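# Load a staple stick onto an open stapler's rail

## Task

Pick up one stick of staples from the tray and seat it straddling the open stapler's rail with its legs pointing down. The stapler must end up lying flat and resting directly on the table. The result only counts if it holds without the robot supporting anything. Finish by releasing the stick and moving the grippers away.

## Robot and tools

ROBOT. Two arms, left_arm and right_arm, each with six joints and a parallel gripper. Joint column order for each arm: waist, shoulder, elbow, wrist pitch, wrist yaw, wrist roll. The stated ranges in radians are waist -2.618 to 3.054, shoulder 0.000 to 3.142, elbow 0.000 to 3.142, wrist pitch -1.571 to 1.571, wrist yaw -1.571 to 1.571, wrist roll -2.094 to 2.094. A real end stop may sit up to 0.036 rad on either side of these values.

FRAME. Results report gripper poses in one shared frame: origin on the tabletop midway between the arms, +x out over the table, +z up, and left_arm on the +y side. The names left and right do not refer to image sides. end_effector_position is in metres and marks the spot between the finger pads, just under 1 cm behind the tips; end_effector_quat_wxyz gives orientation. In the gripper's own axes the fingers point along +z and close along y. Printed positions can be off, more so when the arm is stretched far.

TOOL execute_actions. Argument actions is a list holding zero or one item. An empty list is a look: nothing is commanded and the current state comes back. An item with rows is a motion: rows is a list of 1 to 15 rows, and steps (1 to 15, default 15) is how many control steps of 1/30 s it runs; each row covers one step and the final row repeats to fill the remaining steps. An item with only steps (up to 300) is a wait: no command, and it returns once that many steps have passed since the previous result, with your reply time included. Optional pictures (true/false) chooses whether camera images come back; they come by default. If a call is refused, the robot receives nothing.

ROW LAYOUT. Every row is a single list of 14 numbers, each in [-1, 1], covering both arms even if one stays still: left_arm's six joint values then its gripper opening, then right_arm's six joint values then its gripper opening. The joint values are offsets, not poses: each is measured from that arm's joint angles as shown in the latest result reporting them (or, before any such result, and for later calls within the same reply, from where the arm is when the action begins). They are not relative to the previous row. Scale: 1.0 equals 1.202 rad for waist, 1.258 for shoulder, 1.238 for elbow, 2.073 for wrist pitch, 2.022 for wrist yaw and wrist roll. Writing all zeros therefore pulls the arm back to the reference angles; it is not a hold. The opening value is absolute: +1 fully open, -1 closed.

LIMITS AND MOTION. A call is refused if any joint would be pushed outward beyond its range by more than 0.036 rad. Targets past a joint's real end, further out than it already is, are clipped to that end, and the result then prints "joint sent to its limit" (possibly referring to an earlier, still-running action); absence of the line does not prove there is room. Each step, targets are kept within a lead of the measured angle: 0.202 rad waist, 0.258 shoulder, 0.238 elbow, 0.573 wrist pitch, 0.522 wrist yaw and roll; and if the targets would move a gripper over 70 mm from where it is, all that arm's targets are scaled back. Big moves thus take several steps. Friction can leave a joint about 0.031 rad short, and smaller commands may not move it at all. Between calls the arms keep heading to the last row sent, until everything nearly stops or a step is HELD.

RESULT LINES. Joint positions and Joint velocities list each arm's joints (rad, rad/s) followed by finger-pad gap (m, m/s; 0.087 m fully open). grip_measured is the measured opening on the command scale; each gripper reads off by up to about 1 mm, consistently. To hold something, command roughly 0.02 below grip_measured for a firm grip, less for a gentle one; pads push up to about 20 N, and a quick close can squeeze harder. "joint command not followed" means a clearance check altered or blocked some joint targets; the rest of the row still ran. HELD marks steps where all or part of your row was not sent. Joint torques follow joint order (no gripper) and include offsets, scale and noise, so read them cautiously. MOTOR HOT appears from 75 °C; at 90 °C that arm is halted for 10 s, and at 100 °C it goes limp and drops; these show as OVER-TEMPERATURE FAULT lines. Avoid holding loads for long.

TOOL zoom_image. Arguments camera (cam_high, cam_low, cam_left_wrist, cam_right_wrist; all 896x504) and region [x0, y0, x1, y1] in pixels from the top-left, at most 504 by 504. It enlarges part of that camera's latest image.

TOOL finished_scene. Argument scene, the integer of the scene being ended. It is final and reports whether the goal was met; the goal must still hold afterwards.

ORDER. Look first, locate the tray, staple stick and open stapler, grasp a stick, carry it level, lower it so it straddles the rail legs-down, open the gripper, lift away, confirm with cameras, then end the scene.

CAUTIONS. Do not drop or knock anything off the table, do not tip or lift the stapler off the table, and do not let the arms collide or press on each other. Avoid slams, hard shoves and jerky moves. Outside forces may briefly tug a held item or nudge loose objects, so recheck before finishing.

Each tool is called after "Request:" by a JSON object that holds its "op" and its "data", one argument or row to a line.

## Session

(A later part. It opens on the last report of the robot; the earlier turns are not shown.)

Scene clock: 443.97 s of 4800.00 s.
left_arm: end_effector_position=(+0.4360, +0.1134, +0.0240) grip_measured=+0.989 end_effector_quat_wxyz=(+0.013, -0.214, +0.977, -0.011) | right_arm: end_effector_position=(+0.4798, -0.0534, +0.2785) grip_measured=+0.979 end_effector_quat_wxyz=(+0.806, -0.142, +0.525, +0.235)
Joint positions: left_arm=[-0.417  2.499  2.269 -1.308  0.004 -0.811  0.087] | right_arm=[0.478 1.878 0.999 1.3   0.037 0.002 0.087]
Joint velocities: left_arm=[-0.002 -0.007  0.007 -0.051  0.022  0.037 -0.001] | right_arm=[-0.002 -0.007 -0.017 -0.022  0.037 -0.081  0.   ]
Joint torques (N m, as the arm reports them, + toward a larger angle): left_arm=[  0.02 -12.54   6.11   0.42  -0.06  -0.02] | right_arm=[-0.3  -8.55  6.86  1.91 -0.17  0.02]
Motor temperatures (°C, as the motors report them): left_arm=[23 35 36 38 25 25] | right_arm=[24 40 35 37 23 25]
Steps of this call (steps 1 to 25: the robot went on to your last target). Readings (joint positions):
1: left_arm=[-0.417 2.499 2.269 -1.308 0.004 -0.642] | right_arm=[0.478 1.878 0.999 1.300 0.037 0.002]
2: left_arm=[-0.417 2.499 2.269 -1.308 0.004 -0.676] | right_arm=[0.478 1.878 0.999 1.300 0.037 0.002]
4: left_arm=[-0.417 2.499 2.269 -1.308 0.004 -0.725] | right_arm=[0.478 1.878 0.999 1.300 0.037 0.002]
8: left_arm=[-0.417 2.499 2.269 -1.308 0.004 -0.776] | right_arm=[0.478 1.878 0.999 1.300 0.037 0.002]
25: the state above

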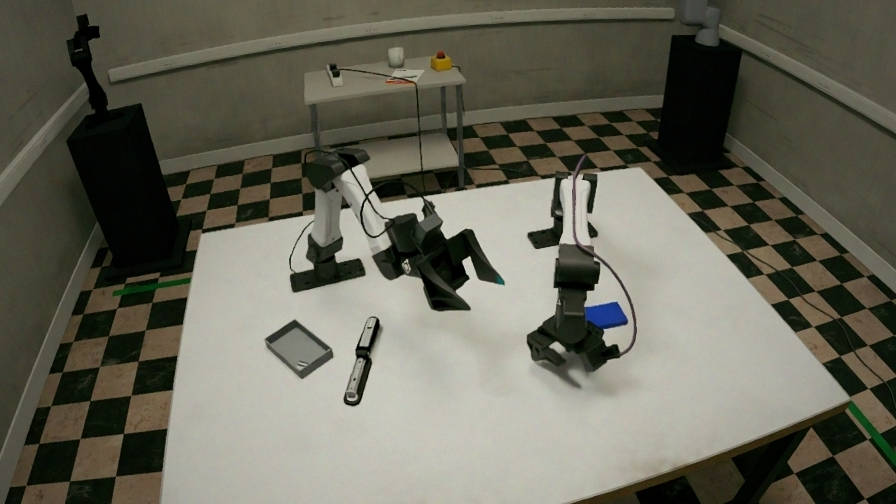

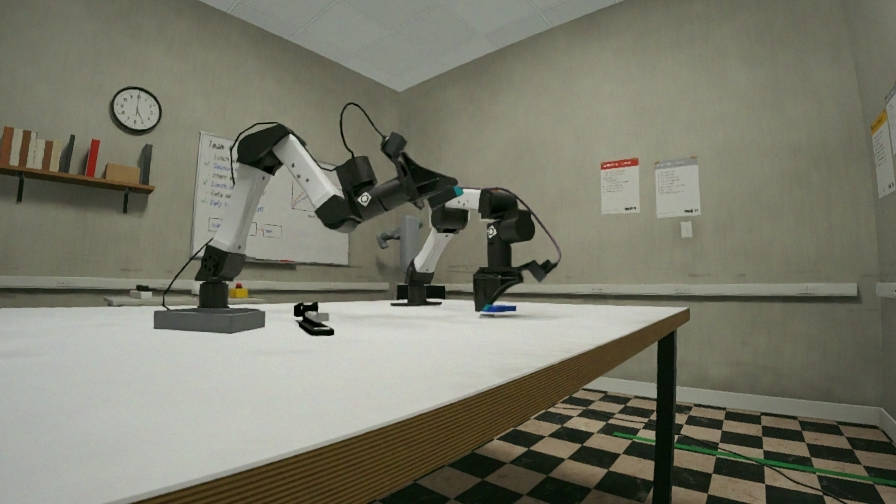

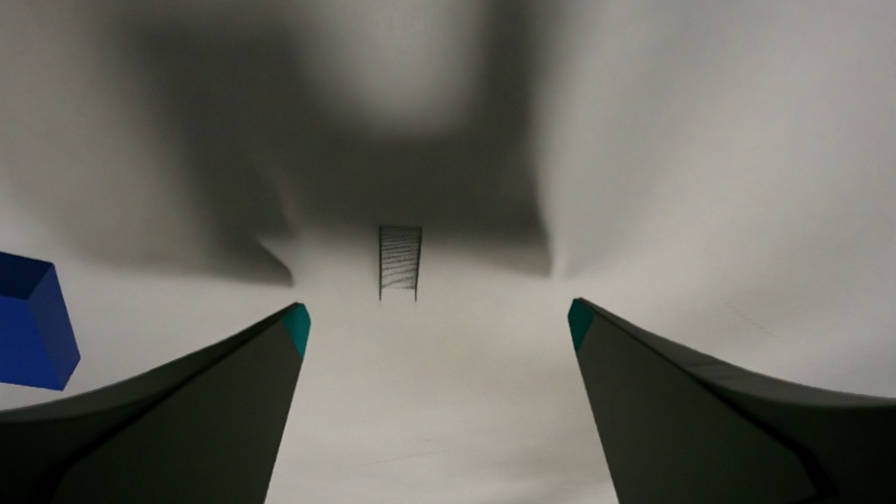

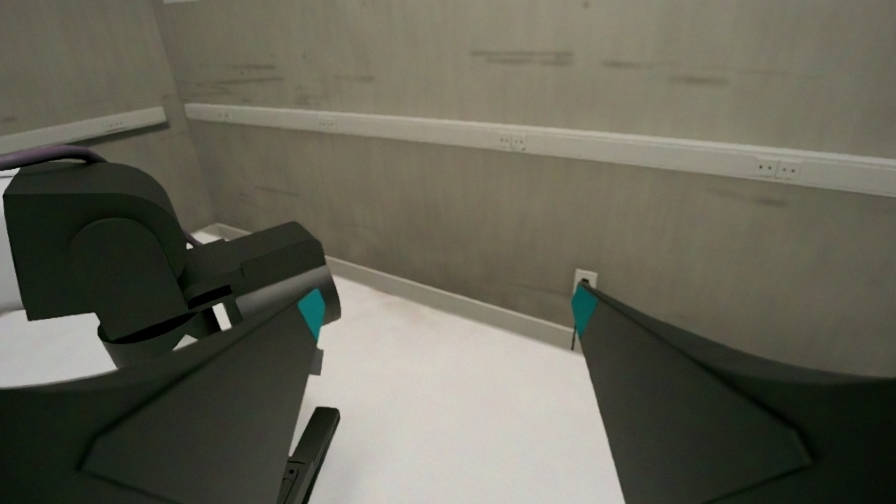

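Request:
{"op": "execute_actions", "data": {
  "actions": [
    {"rows":[[0.045,0,0,0,0,0,1,0,0,0,0,0,0,1],[0.045,0,0,0,0,0,1,0,0,0,0,0,0,1],[0.045,0,0,0,0,0,1,0,0,0,0,0,0,1],[0.045,0,0,0,0,0,1,0,0,0,0,0,0,1],[0.045,0,0,0,0,0,1,0,0,0,0,0,0,1],[0.045,0,0,0,0,0,1,0,0,0,0,0,0,1],[0.045,0.022,0,0,0,0,0.2,0,0,0,0,0,0,1]],"steps":15}
  ]
}}

Scene clock: 452.03 s of 4800.00 s.
left_arm: end_effector_position=(+0.4470, +0.1383, +0.0241) grip_measured=+0.200 end_effector_quat_wxyz=(+0.013, -0.243, +0.970, -0.011) | right_arm: end_effector_position=(+0.4798, -0.0534, +0.2785) grip_measured=+0.979 end_effector_quat_wxyz=(+0.806, -0.142, +0.525, +0.235)
Joint positions: left_arm=[-0.358  2.499  2.269 -1.308  0.005 -0.811  0.053] | right_arm=[0.478 1.878 0.999 1.3   0.037 0.002 0.087]
Joint velocities: left_arm=[-0.007  0.002  0.012 -0.022 -0.007 -0.022 -0.002] | right_arm=[-0.007  0.002 -0.002 -0.037  0.037  0.022 -0.001]
Joint torques (N m, as the arm reports them, + toward a larger angle): left_arm=[ -0.42 -10.62   6.08   0.45  -0.04   0.04] | right_arm=[-0.3  -8.56  6.89  1.92 -0.17  0.01]
Motor temperatures (°C, as the motors report them): left_arm=[23 37 36 38 25 25] | right_arm=[24 39 35 37 23 25]
Steps of this call (steps 1 to 15: the robot went on to your last target; steps 16 to 90: nothing new was sent; then 4.57 s passed at rest; steps 91 to 105: all 15 steps of this action). Readings (joint positions):
91: left_arm=[-0.414 2.499 2.269 -1.308 0.005 -0.811] | right_arm=[0.478 1.878 0.999 1.300 0.037 0.002]
92: left_arm=[-0.408 2.499 2.269 -1.308 0.005 -0.811] | right_arm=[0.478 1.878 0.999 1.300 0.037 0.002]
94: left_arm=[-0.388 2.499 2.269 -1.308 0.005 -0.811] | right_arm=[0.478 1.878 0.999 1.300 0.037 0.002]
98: left_arm=[-0.359 2.499 2.269 -1.308 0.005 -0.811] | right_arm=[0.478 1.878 0.999 1.300 0.037 0.002]
105: the state above

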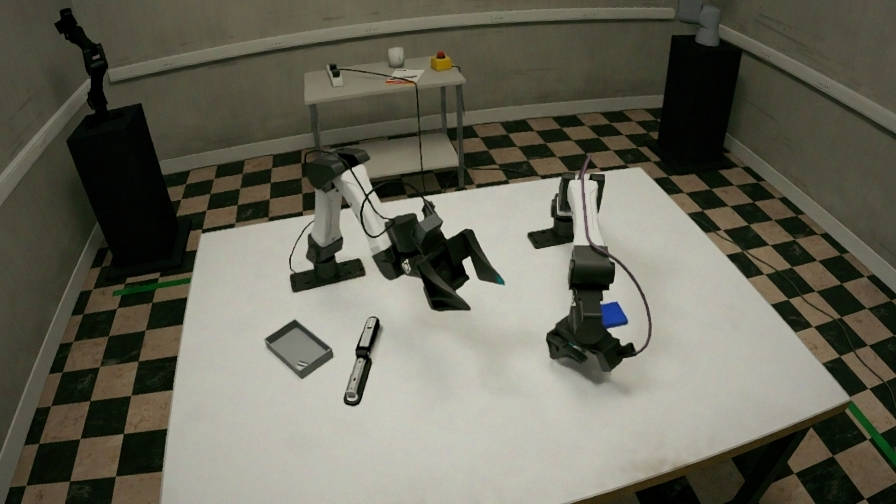

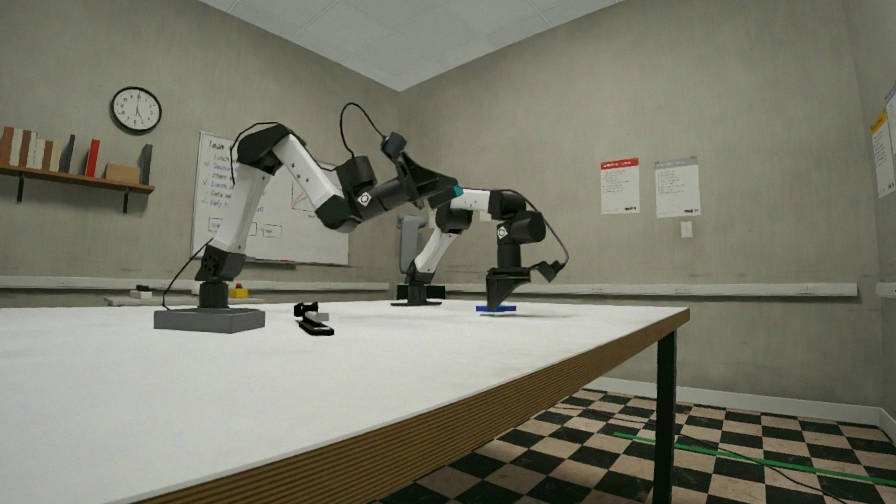

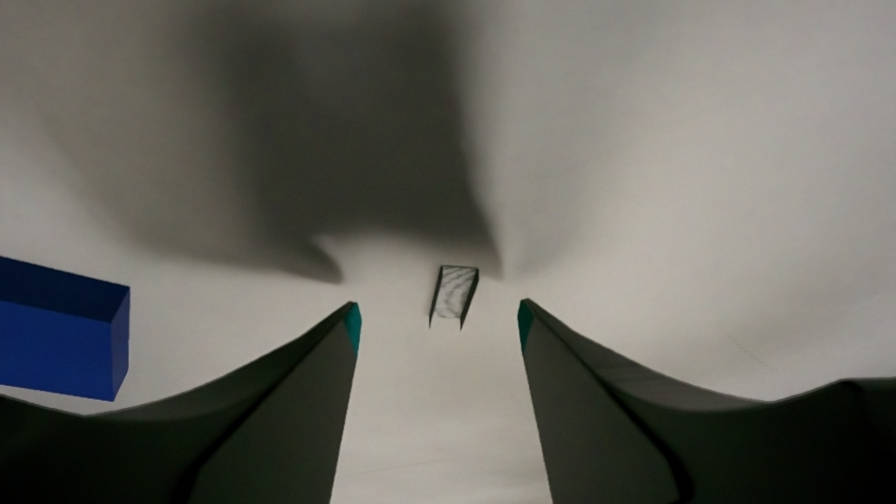

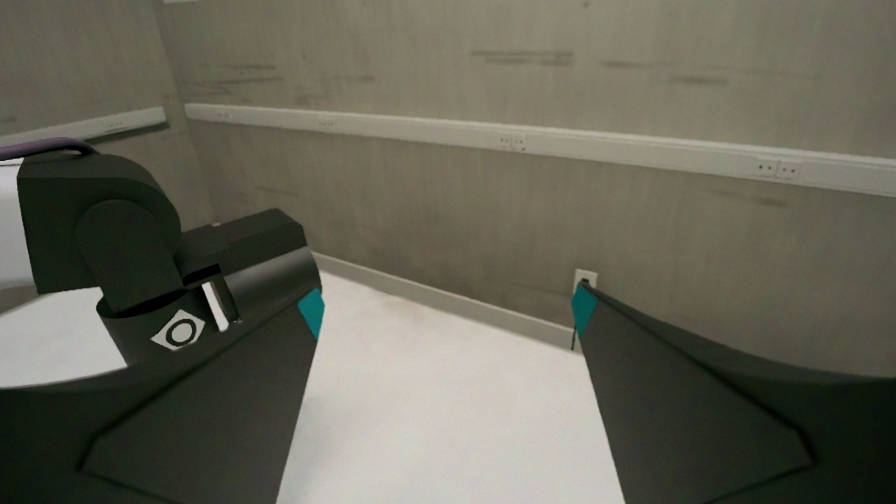

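Request:
{"op": "execute_actions", "data": {
  "actions": [
    {"rows":[[0,0.045,0,0,0,0.04,0.2,0,0,0,0,0,0,1]],"steps":15}
  ]
}}

Scene clock: 457.77 s of 4800.00 s.
left_arm: end_effector_position=(+0.4435, +0.1417, +0.0103) grip_measured=+0.200 end_effector_quat_wxyz=(-0.000, -0.212, +0.977, -0.004) | right_arm: end_effector_position=(+0.4798, -0.0534, +0.2785) grip_measured=+0.979 end_effector_quat_wxyz=(+0.806, -0.142, +0.525, +0.235)
Joint positions: left_arm=[-0.357  2.531  2.27  -1.307  0.007 -0.745  0.052] | right_arm=[0.478 1.878 0.999 1.3   0.037 0.002 0.087]
Joint velocities: left_arm=[-0.017  0.002 -0.007 -0.022  0.007 -0.11   0.   ] | right_arm=[ 0.012 -0.002 -0.007 -0.022  0.022 -0.007  0.001]
Joint torques (N m, as the arm reports them, + toward a larger angle): left_arm=[ -0.24 -10.89   6.1    0.4   -0.12   0.23] | right_arm=[-0.29 -8.55  6.89  1.91 -0.17  0.01]
Motor temperatures (°C, as the motors report them): left_arm=[23 38 36 37 25 25] | right_arm=[24 39 35 37 23 25]
Steps of this call (steps 1 to 15: the robot went on to your last target; steps 16 to 90: nothing new was sent; then 2.23 s passed at rest; steps 91 to 105: all 15 steps of this action). Readings (joint positions):
91: left_arm=[-0.358 2.502 2.269 -1.308 0.005 -0.801] | right_arm=[0.478 1.878 0.999 1.300 0.037 0.002]
92: left_arm=[-0.358 2.506 2.269 -1.307 0.005 -0.788] | right_arm=[0.478 1.878 0.999 1.300 0.037 0.002]
94: left_arm=[-0.358 2.522 2.269 -1.307 0.005 -0.771] | right_arm=[0.478 1.878 0.999 1.300 0.037 0.002]
98: left_arm=[-0.357 2.531 2.270 -1.307 0.007 -0.754] | right_arm=[0.478 1.878 0.999 1.300 0.037 0.002]
105: the state above

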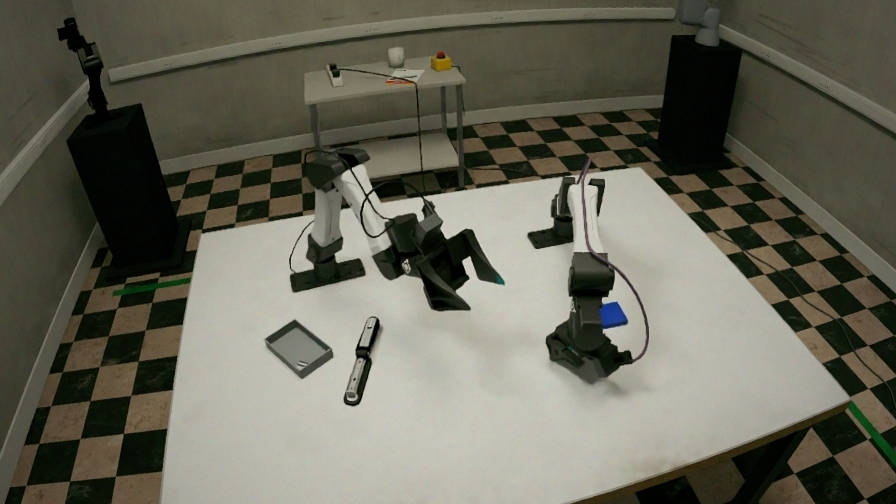

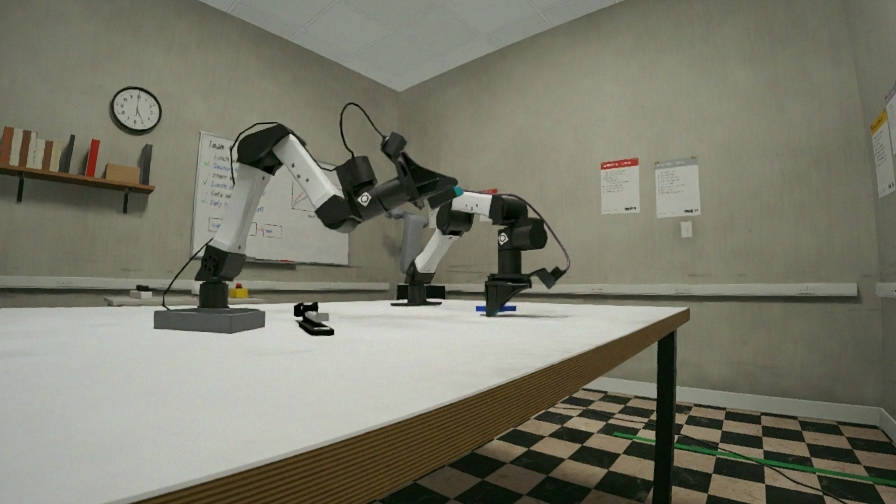

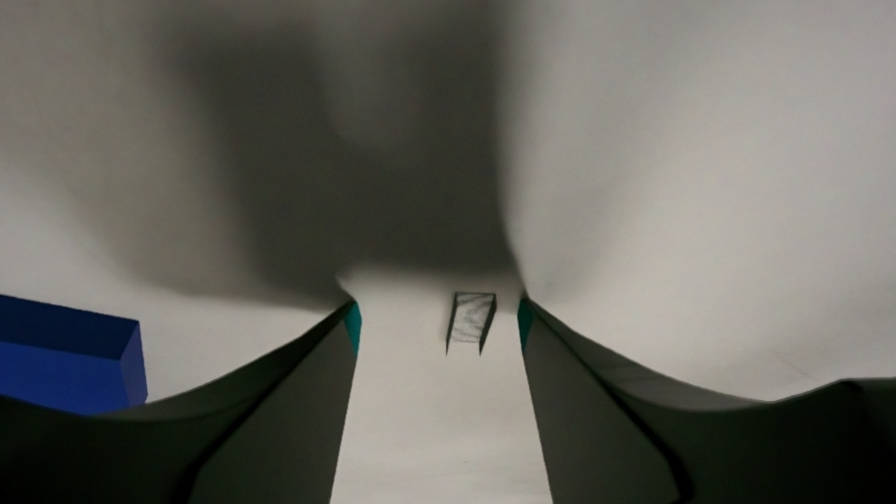

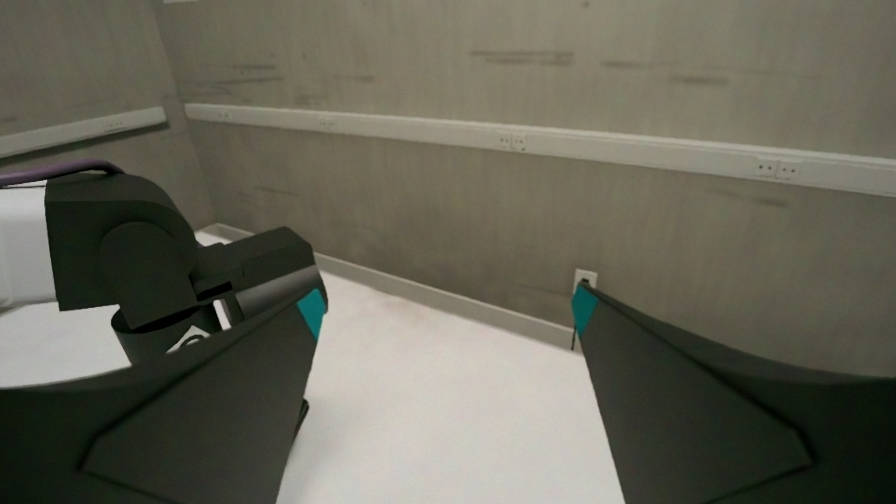

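Request:
{"op": "execute_actions", "data": {
  "actions": [
    {"rows":[[0,0,0,0,0,0,-0.85,0,0,0,0,0,0,1]],"steps":15}
  ],
  "pictures": false
}}

Scene clock: 462.00 s of 4800.00 s.
left_arm: end_effector_position=(+0.4425, +0.1418, +0.0105) grip_measured=-0.736 end_effector_quat_wxyz=(-0.002, -0.211, +0.977, -0.004) | right_arm: end_effector_position=(+0.4798, -0.0534, +0.2785) grip_measured=+0.979 end_effector_quat_wxyz=(+0.806, -0.142, +0.525, +0.235)
Joint positions: left_arm=[-0.357  2.531  2.27  -1.311  0.009 -0.744  0.012] | right_arm=[0.478 1.878 0.999 1.3   0.037 0.002 0.087]
Joint velocities: left_arm=[ 0.022 -0.007 -0.007 -0.007 -0.022 -0.095 -0.001] | right_arm=[ 0.002  0.007 -0.002 -0.007  0.007  0.051 -0.001]
Joint torques (N m, as the arm reports them, + toward a larger angle): left_arm=[  0.02 -12.67   6.09   0.41  -0.09   0.04] | right_arm=[-0.29 -8.55  6.88  1.92 -0.17  0.01]
Motor temperatures (°C, as the motors report them): left_arm=[23 38 36 37 25 25] | right_arm=[24 39 35 37 23 25]
Steps of this call (steps 1 to 15: the robot went on to your last target; steps 16 to 90: nothing new was sent; then 0.73 s passed at rest; steps 91 to 105: all 15 steps of this action). Readings (joint positions):
91: left_arm=[-0.357 2.531 2.270 -1.309 0.007 -0.744] | right_arm=[0.478 1.878 0.999 1.300 0.037 0.002]
92: left_arm=[-0.357 2.531 2.270 -1.311 0.008 -0.744] | right_arm=[0.478 1.878 0.999 1.300 0.037 0.002]
94: left_arm=[-0.357 2.531 2.270 -1.311 0.008 -0.744] | right_arm=[0.478 1.878 0.999 1.300 0.037 0.002]
98: left_arm=[-0.357 2.531 2.270 -1.311 0.009 -0.744] | right_arm=[0.478 1.878 0.999 1.300 0.037 0.002]
105: the state above

Request:
{"op": "execute_actions", "data": {
  "actions": [
    {"rows":[[0,-1,-1,0.92,0,0.368,-0.85,0,-0.7,-0.65,-0.24,0,0,1]],"steps":15}
  ],
  "pictures": false
}}

Request:
{"op": "execute_actions", "data": {
  "actions": [
    {"steps":40}
  ],
  "pictures": false
}}

Scene clock: 468.80 s of 4800.00 s.
left_arm: end_effector_position=(+0.4879, +0.1509, +0.2274) grip_measured=-0.736 end_effector_quat_wxyz=(+0.530, +0.102, +0.834, -0.117) | right_arm: end_effector_position=(+0.3112, -0.1659, +0.1714) grip_measured=+0.979 end_effector_quat_wxyz=(+0.693, -0.188, +0.667, +0.198)
Joint positions: left_arm=[-0.357  1.63   1.353 -0.146  0.018 -0.087  0.012] | right_arm=[0.478 1.01  0.211 0.838 0.037 0.002 0.087]
Joint velocities: left_arm=[ 0.007 -1.712 -1.507  2.073 -0.022  0.256  0.   ] | right_arm=[-0.002 -0.007 -0.002 -0.315 -0.007  0.007 -0.001]
Joint torques (N m, as the arm reports them, + toward a larger angle): left_arm=[ 0.   -8.09  6.4   1.71 -0.09  0.19] | right_arm=[-0.28 -2.72  6.11  2.45 -0.16  0.02]
Motor temperatures (°C, as the motors report them): left_arm=[23 40 36 37 25 25] | right_arm=[24 39 35 37 23 25]
From where the robot then was, a joint's target lay farther than a number of 1.0 reaches, so one or more steps of this call were cut to that.
Steps of this call (steps 1 to 15: the robot went on to your last target; steps 16 to 90: nothing new was sent; then 3.30 s passed at rest; steps 91 to 105: all 15 steps of this action). Readings (joint positions):
91: left_arm=[-0.357 2.497 2.223 -1.261 0.018 -0.679] | right_arm=[0.478 1.851 0.975 1.251 0.037 0.002]
92: left_arm=[-0.357 2.442 2.139 -1.176 0.018 -0.596] | right_arm=[0.478 1.794 0.916 1.173 0.037 0.002]
94: left_arm=[-0.357 2.323 1.993 -1.007 0.018 -0.437] | right_arm=[0.478 1.661 0.784 1.055 0.037 0.002]
98: left_arm=[-0.357 2.068 1.737 -0.679 0.018 -0.229] | right_arm=[0.478 1.350 0.504 0.922 0.037 0.002]
105: the state above

Scene clock: 470.13 s of 4800.00 s.
left_arm: end_effector_position=(+0.4366, +0.1713, +0.4184) grip_measured=-0.736 end_effector_quat_wxyz=(+0.808, +0.096, +0.564, -0.139) | right_arm: end_effector_position=(+0.3104, -0.1664, +0.1648) grip_measured=+0.979 end_effector_quat_wxyz=(+0.684, -0.191, +0.676, +0.195)
Joint positions: left_arm=[-0.357  1.272  1.053  0.572  0.018 -0.009  0.012] | right_arm=[0.478 1.01  0.211 0.812 0.037 0.002 0.087]
Joint velocities: left_arm=[-0.012  0.007 -0.007 -0.037 -0.051 -0.037  0.   ] | right_arm=[ 0.007  0.007  0.012  0.007  0.007  0.081 -0.001]
Joint torques (N m, as the arm reports them, + toward a larger angle): left_arm=[ 0.13 -4.02  5.84  1.76 -0.1   0.13] | right_arm=[-0.3  -2.71  6.08  2.19 -0.16  0.02]
Motor temperatures (°C, as the motors report them): left_arm=[23 40 36 37 25 25] | right_arm=[24 38 35 37 23 25]
Steps of this call (steps 1 to 40: the robot went on to your last target). Readings (joint positions):
1: left_arm=[-0.357 1.570 1.302 -0.073 0.018 -0.077] | right_arm=[0.478 1.010 0.211 0.829 0.037 0.002]
2: left_arm=[-0.357 1.511 1.252 -0.002 0.018 -0.069] | right_arm=[0.478 1.010 0.211 0.825 0.037 0.002]
4: left_arm=[-0.357 1.403 1.163 0.138 0.018 -0.055] | right_arm=[0.478 1.010 0.211 0.820 0.037 0.002]
8: left_arm=[-0.357 1.280 1.073 0.402 0.018 -0.029] | right_arm=[0.478 1.010 0.211 0.814 0.037 0.002]
40: the state above

Request:
{"op": "execute_actions", "data": {
  "actions": [
    {"rows":[[-1,-0.335,-0.77,0.086,0,0,-0.85,0.817,-0.246,-0.13,-0.078,-0.018,0,1]],"steps":15}
  ],
  "pictures": false
}}

Request:
{"op": "execute_actions", "data": {
  "actions": [
    {"steps":40}
  ]
}}

Scene clock: 478.33 s of 4800.00 s.
left_arm: end_effector_position=(+0.1758, +0.0154, +0.2214) grip_measured=-0.736 end_effector_quat_wxyz=(+0.645, +0.337, +0.562, -0.393) | right_arm: end_effector_position=(+0.0251, -0.0488, +0.1505) grip_measured=+0.980 end_effector_quat_wxyz=(+0.506, -0.492, +0.499, +0.502)
Joint positions: left_arm=[-1.11   0.859  0.272  0.728  0.016 -0.01   0.012] | right_arm=[ 1.444  0.716  0.072  0.662 -0.005  0.003  0.087]
Joint velocities: left_arm=[-1.38   0.007 -1.375 -0.022  0.022  0.037 -0.001] | right_arm=[ 0.359 -0.007 -0.012 -0.037 -0.037 -0.007  0.001]
Joint torques (N m, as the arm reports them, + toward a larger angle): left_arm=[-0.33 -1.17  6.16  1.83 -0.02  0.05] | right_arm=[-0.9  -1.35  6.01  2.21 -0.07  0.01]
Motor temperatures (°C, as the motors report them): left_arm=[23 37 36 39 25 25] | right_arm=[24 36 35 38 23 25]
From where the robot then was, a joint's target lay farther than a number of 1.0 reaches, so one or more steps of this call were cut to that.
Steps of this call (steps 1 to 15: the robot went on to your last target; steps 16 to 90: nothing new was sent; then 4.70 s passed at rest; steps 91 to 105: all 15 steps of this action). Readings (joint positions):
91: left_arm=[-0.375 1.254 1.029 0.588 0.007 -0.010] | right_arm=[0.505 0.978 0.196 0.791 0.047 0.003]
92: left_arm=[-0.416 1.210 0.973 0.600 0.003 -0.010] | right_arm=[0.571 0.900 0.156 0.762 0.043 0.003]
94: left_arm=[-0.526 1.098 0.852 0.622 0.006 -0.010] | right_arm=[0.721 0.760 0.089 0.726 0.028 0.003]
98: left_arm=[-0.775 0.884 0.607 0.700 0.015 -0.010] | right_arm=[1.020 0.716 0.072 0.688 0.013 0.003]
105: the state above

Scene clock: 479.67 s of 4800.00 s.
left_arm: end_effector_position=(+0.0302, -0.0009, +0.1384) grip_measured=-0.736 end_effector_quat_wxyz=(+0.497, +0.497, +0.519, -0.486) | right_arm: end_effector_position=(+0.0225, -0.0489, +0.1496) grip_measured=+0.980 end_effector_quat_wxyz=(+0.503, -0.495, +0.498, +0.504)
Joint positions: left_arm=[-1.552  0.859  0.101  0.725  0.025 -0.01   0.012] | right_arm=[ 1.452  0.716  0.072  0.658 -0.006  0.003  0.087]
Joint velocities: left_arm=[ 0.012  0.002  0.007  0.022  0.007 -0.037 -0.   ] | right_arm=[-0.012 -0.007  0.002 -0.022 -0.037 -0.037  0.   ]
Joint torques (N m, as the arm reports them, + toward a larger angle): left_arm=[-0.59 -1.31  6.89  2.02 -0.05  0.06] | right_arm=[ 0.29 -1.35  6.03  2.19 -0.1   0.01]
Motor temperatures (°C, as the motors report them): left_arm=[23 37 36 40 25 25] | right_arm=[24 36 35 38 23 25]
Steps of this call (steps 1 to 30: the robot went on to your last target; steps 31 to 40: nothing new was sent). Readings (joint positions):
1: left_arm=[-1.164 0.859 0.224 0.728 0.014 -0.010] | right_arm=[1.451 0.716 0.072 0.661 -0.006 0.003]
2: left_arm=[-1.231 0.859 0.179 0.727 0.012 -0.010] | right_arm=[1.452 0.716 0.072 0.660 -0.006 0.003]
4: left_arm=[-1.382 0.859 0.118 0.715 0.013 -0.010] | right_arm=[1.452 0.716 0.072 0.659 -0.006 0.003]
8: left_arm=[-1.548 0.859 0.101 0.715 0.025 -0.010] | right_arm=[1.452 0.716 0.072 0.659 -0.006 0.003]
40: the state above
All arms were judged still, so your last target was given up. Only a new action makes them travel on or press farther. Fingers that are still opening or closing keep moving.

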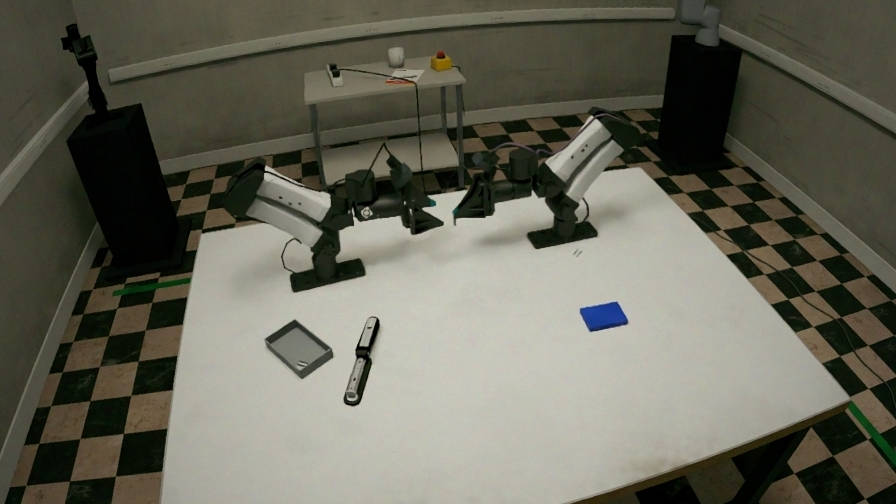

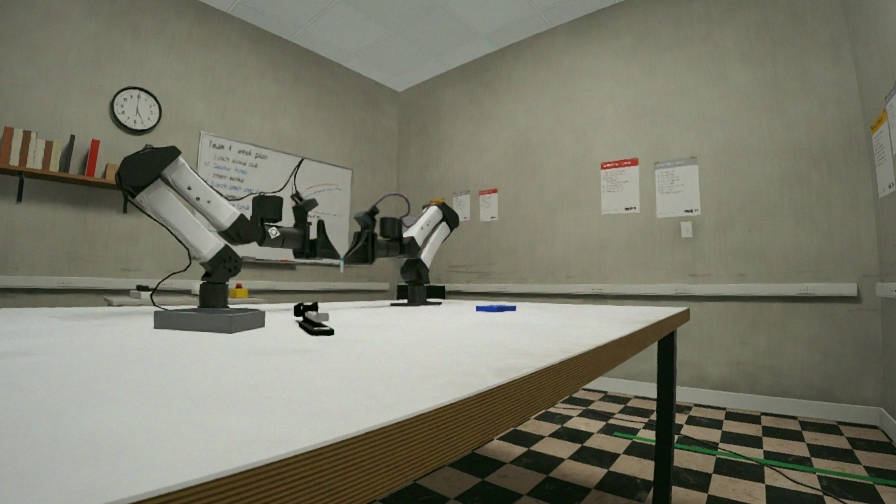

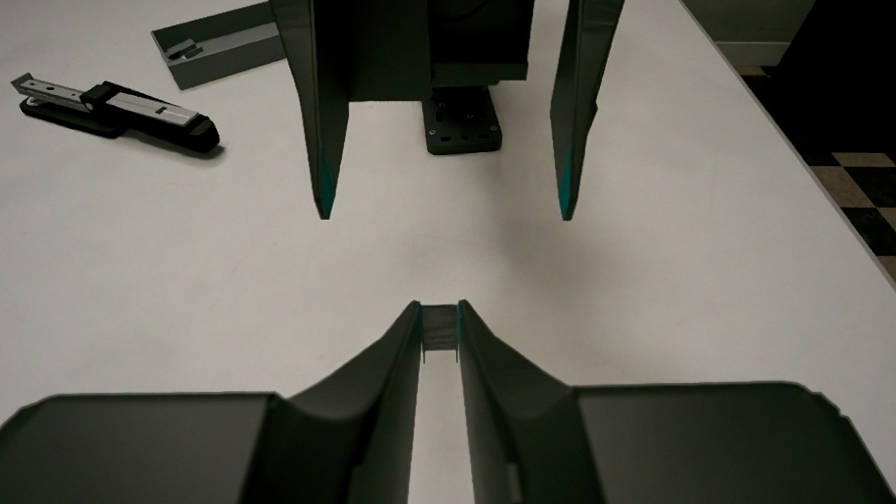

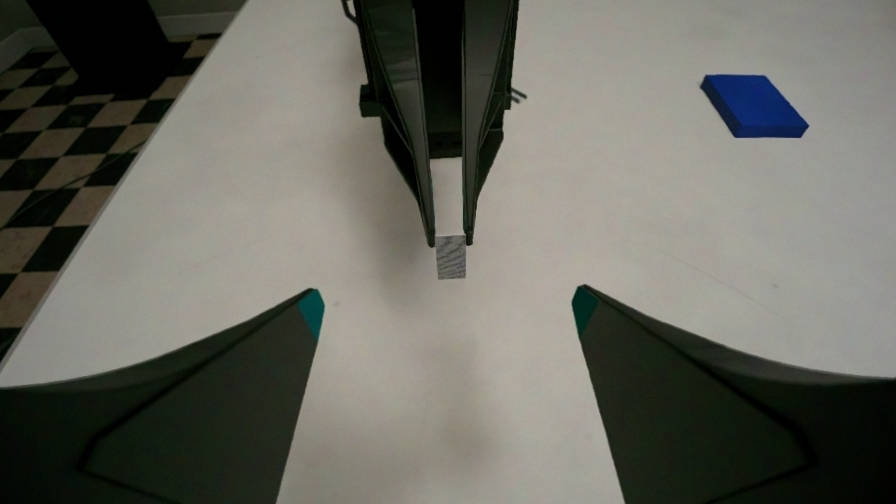

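Request:
{"op": "execute_actions", "data": {
  "actions": [
    {"rows":[[0,0,0.089,-0.053,0,0,-0.85,0,0,0,0,0,0,0.3],[0,0,0.089,-0.053,0,0,-0.85,0,0,0,0,0,0,0.3],[0,0,0.089,-0.053,0,0,-0.85,0,0,0,0,0,0,0.3],[0,0,0.089,-0.053,0,0,-0.85,0,0,0,0,0,0,0.3],[0,0,0.089,-0.053,0,0,-0.85,0,0,0,0,0,0,0.3],[0,0,0.089,-0.053,0,0,-0.85,0,0.05,0,0.03,0,0,0.3],[0,0,0.089,-0.053,0,0,-0.85,0,0.1,0,0.06,0,0,0.3],[0,0,0.089,-0.053,0,0,-0.85,0,0.13,0,0.08,0,0,0.3]],"steps":15}
  ],
  "pictures": false
}}

Request:
{"op": "execute_actions", "data": {
  "actions": [
    {"steps":15}
  ]
}}

Scene clock: 498.40 s of 4800.00 s.
left_arm: end_effector_position=(+0.0308, -0.0113, +0.1584) grip_measured=-0.736 end_effector_quat_wxyz=(+0.496, +0.498, +0.520, -0.486) | right_arm: end_effector_position=(+0.0226, -0.0397, +0.1361) grip_measured=+0.300 end_effector_quat_wxyz=(+0.495, -0.503, +0.506, +0.496)
Joint positions: left_arm=[-1.552  0.859  0.193  0.629  0.025 -0.01   0.012] | right_arm=[ 1.452  0.864  0.072  0.775 -0.006  0.003  0.057]
Joint velocities: left_arm=[ 0.012  0.007  0.002 -0.051 -0.007  0.081 -0.   ] | right_arm=[ 0.002  0.007 -0.002  0.344 -0.007 -0.037 -0.001]
Joint torques (N m, as the arm reports them, + toward a larger angle): left_arm=[ 0.05 -0.82  8.48  1.7   0.    0.04] | right_arm=[-0.31  0.41  7.53  2.51 -0.16  0.02]
Motor temperatures (°C, as the motors report them): left_arm=[23 32 37 44 25 25] | right_arm=[24 33 35 39 23 25]
Steps of this call (steps 1 to 90: nothing new was sent; then 15.23 s passed at rest; steps 91 to 105: all 15 steps of this action). Readings (joint positions):
91: left_arm=[-1.552 0.859 0.112 0.706 0.025 -0.010] | right_arm=[1.452 0.716 0.072 0.658 -0.006 0.003]
92: left_arm=[-1.552 0.859 0.133 0.677 0.025 -0.010] | right_arm=[1.452 0.716 0.072 0.658 -0.006 0.003]
94: left_arm=[-1.552 0.859 0.171 0.658 0.025 -0.010] | right_arm=[1.452 0.716 0.072 0.658 -0.006 0.003]
98: left_arm=[-1.552 0.859 0.193 0.653 0.025 -0.010] | right_arm=[1.452 0.784 0.072 0.715 -0.006 0.003]
105: the state above

Scene clock: 498.90 s of 4800.00 s.
left_arm: end_effector_position=(+0.0308, -0.0111, +0.1573) grip_measured=-0.736 end_effector_quat_wxyz=(+0.495, +0.499, +0.521, -0.484) | right_arm: end_effector_position=(+0.0226, -0.0387, +0.1421) grip_measured=+0.300 end_effector_quat_wxyz=(+0.501, -0.497, +0.500, +0.502)
Joint positions: left_arm=[-1.552  0.859  0.193  0.625  0.025 -0.01   0.012] | right_arm=[ 1.452  0.864  0.072  0.799 -0.006  0.003  0.057]
Joint velocities: left_arm=[ 0.002  0.002  0.002  0.007 -0.022  0.007 -0.001] | right_arm=[ 0.007 -0.002 -0.012 -0.007 -0.081  0.081  0.001]
Joint torques (N m, as the arm reports them, + toward a larger angle): left_arm=[-0.12 -0.77  8.45  1.72 -0.03  0.03] | right_arm=[-0.29  0.43  7.52  2.57 -0.16  0.01]
Motor temperatures (°C, as the motors report them): left_arm=[23 32 37 44 25 25] | right_arm=[24 32 35 39 23 25]
Steps of this call (steps 1 to 15: the robot went on to your last target). Readings (joint positions):
1: left_arm=[-1.552 0.859 0.193 0.628 0.025 -0.010] | right_arm=[1.452 0.864 0.072 0.780 -0.006 0.003]
2: left_arm=[-1.552 0.859 0.193 0.628 0.025 -0.010] | right_arm=[1.452 0.864 0.072 0.785 -0.006 0.003]
4: left_arm=[-1.552 0.859 0.193 0.626 0.025 -0.010] | right_arm=[1.452 0.864 0.072 0.791 -0.006 0.003]
8: left_arm=[-1.552 0.859 0.193 0.625 0.025 -0.010] | right_arm=[1.452 0.864 0.072 0.796 -0.006 0.003]
15: the state above

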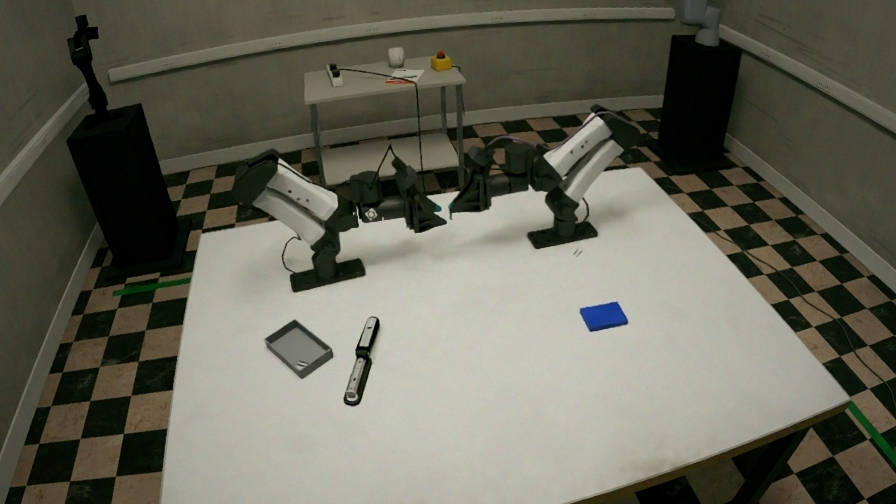

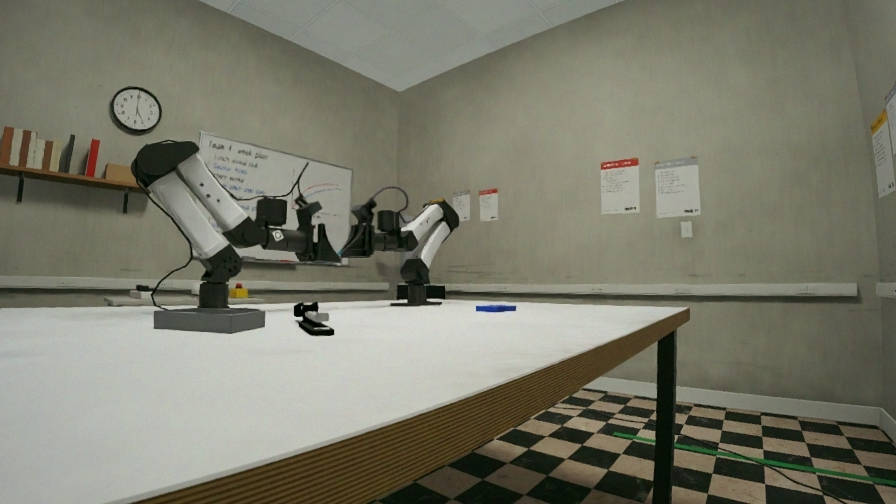

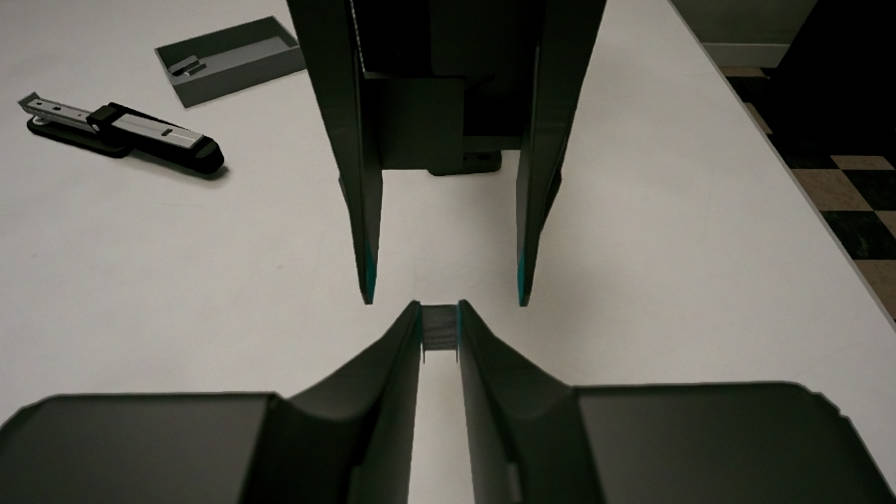

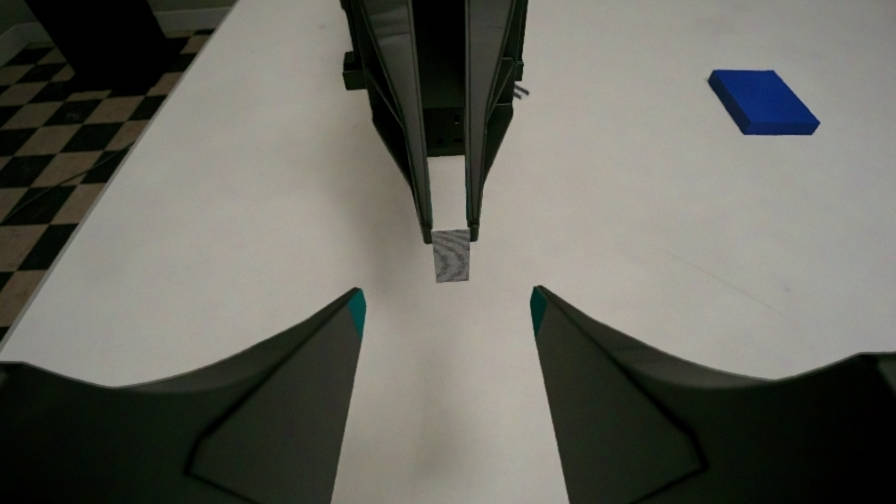

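Request:
{"op": "execute_actions", "data": {
  "actions": [
    {"rows":[[0,0,0,0,0,0,-0.85,0,0.08,0.01,0.04,0,0,0.3],[0,0,0,0,0,0,-0.85,0,0.16,0.02,0.08,0,0,0.3],[0,0,0,0,0,0,-0.85,0,0.24,0.035,0.125,0,0,0.3]],"steps":15}
  ],
  "pictures": false
}}

Request:
{"op": "execute_actions", "data": {
  "actions": [
    {"steps":15}
  ]
}}

Scene clock: 505.57 s of 4800.00 s.
left_arm: end_effector_position=(+0.0308, -0.0111, +0.1573) grip_measured=-0.736 end_effector_quat_wxyz=(+0.495, +0.499, +0.521, -0.484) | right_arm: end_effector_position=(+0.0227, -0.0202, +0.1160) grip_measured=+0.300 end_effector_quat_wxyz=(+0.488, -0.510, +0.513, +0.488)
Joint positions: left_arm=[-1.552  0.859  0.193  0.625  0.025 -0.01   0.012] | right_arm=[ 1.452  1.157  0.089  1.021 -0.006  0.003  0.057]
Joint velocities: left_arm=[ 0.022 -0.007 -0.012 -0.007  0.051 -0.022 -0.   ] | right_arm=[ 0.002 -0.012 -0.002  0.11  -0.022  0.007  0.   ]
Joint torques (N m, as the arm reports them, + toward a larger angle): left_arm=[ 0.06 -0.94  7.2   1.78 -0.01  0.03] | right_arm=[-0.28 -1.31  8.77  2.57 -0.16  0.02]
Motor temperatures (°C, as the motors report them): left_arm=[23 31 38 44 25 25] | right_arm=[24 32 35 40 23 25]
Steps of this call (steps 1 to 15: the robot went on to your last target; steps 16 to 90: nothing new was sent; then 3.17 s passed at rest; steps 91 to 105: all 15 steps of this action). Readings (joint positions):
91: left_arm=[-1.552 0.859 0.193 0.625 0.025 -0.010] | right_arm=[1.452 0.877 0.072 0.812 -0.006 0.003]
92: left_arm=[-1.552 0.859 0.193 0.625 0.025 -0.010] | right_arm=[1.452 0.919 0.073 0.847 -0.006 0.003]
94: left_arm=[-1.552 0.859 0.193 0.625 0.025 -0.010] | right_arm=[1.452 1.062 0.086 0.923 -0.006 0.003]
98: left_arm=[-1.552 0.859 0.193 0.625 0.025 -0.010] | right_arm=[1.452 1.157 0.089 0.962 -0.006 0.003]
105: the state above

Scene clock: 506.07 s of 4800.00 s.
left_arm: end_effector_position=(+0.0308, -0.0111, +0.1573) grip_measured=-0.736 end_effector_quat_wxyz=(+0.495, +0.499, +0.521, -0.484) | right_arm: end_effector_position=(+0.0227, -0.0196, +0.1190) grip_measured=+0.300 end_effector_quat_wxyz=(+0.491, -0.507, +0.510, +0.491)
Joint positions: left_arm=[-1.552  0.859  0.193  0.625  0.025 -0.01   0.012] | right_arm=[ 1.452  1.157  0.089  1.033 -0.006  0.003  0.057]
Joint velocities: left_arm=[-0.007 -0.007  0.007 -0.051 -0.022 -0.066 -0.   ] | right_arm=[-0.002 -0.012 -0.017 -0.022  0.037 -0.007 -0.   ]
Joint torques (N m, as the arm reports them, + toward a larger angle): left_arm=[-0.04 -0.9   7.2   1.8  -0.03  0.03] | right_arm=[-0.3  -1.3   8.77  2.58 -0.16  0.01]
Motor temperatures (°C, as the motors report them): left_arm=[23 31 38 44 25 25] | right_arm=[24 32 35 40 23 25]
Steps of this call (steps 1 to 15: the robot went on to your last target). Readings (joint positions):
1: left_arm=[-1.552 0.859 0.193 0.625 0.025 -0.010] | right_arm=[1.452 1.157 0.089 1.024 -0.006 0.003]
2: left_arm=[-1.552 0.859 0.193 0.625 0.025 -0.010] | right_arm=[1.452 1.157 0.089 1.026 -0.006 0.003]
4: left_arm=[-1.552 0.859 0.193 0.625 0.025 -0.010] | right_arm=[1.452 1.157 0.089 1.029 -0.006 0.003]
8: left_arm=[-1.552 0.859 0.193 0.625 0.025 -0.010] | right_arm=[1.452 1.157 0.089 1.031 -0.006 0.003]
15: the state above

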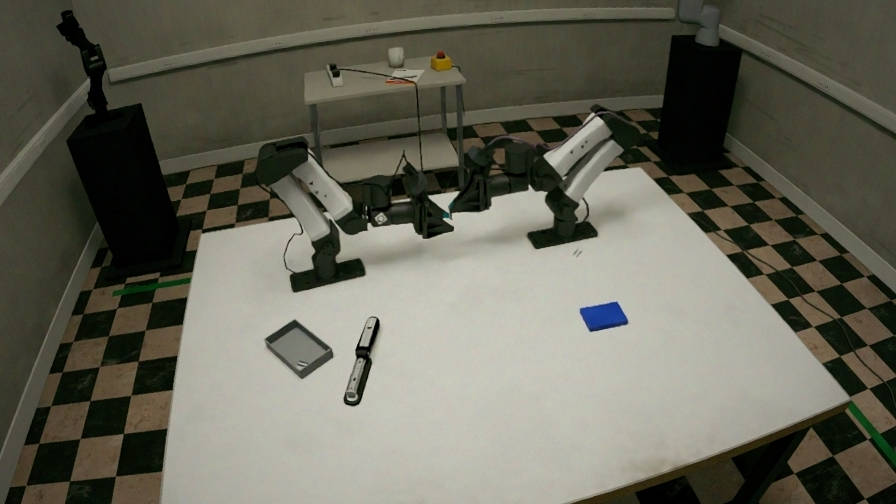

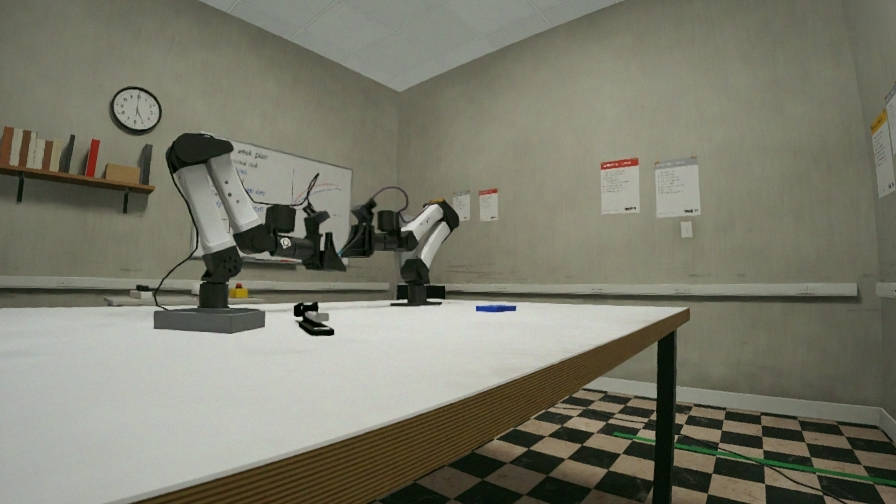

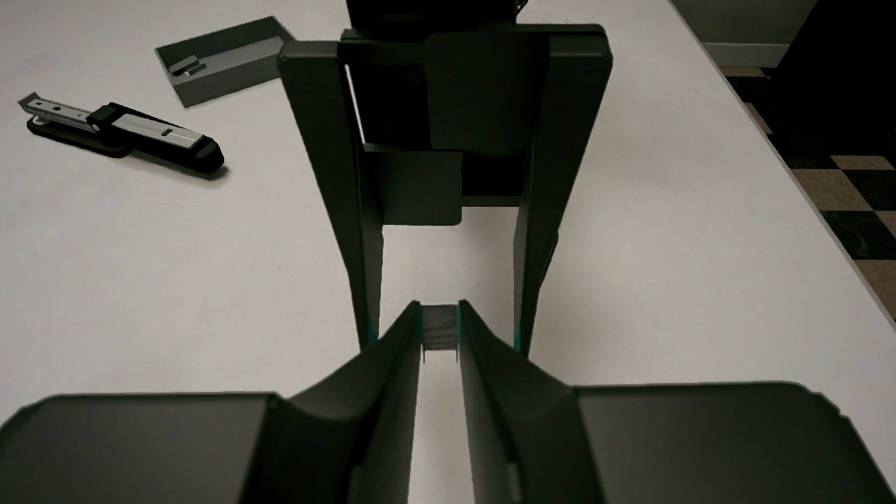

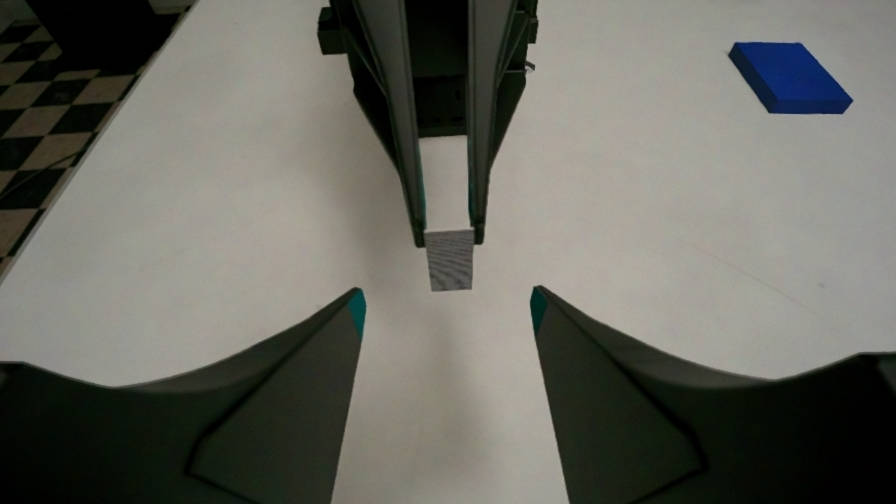

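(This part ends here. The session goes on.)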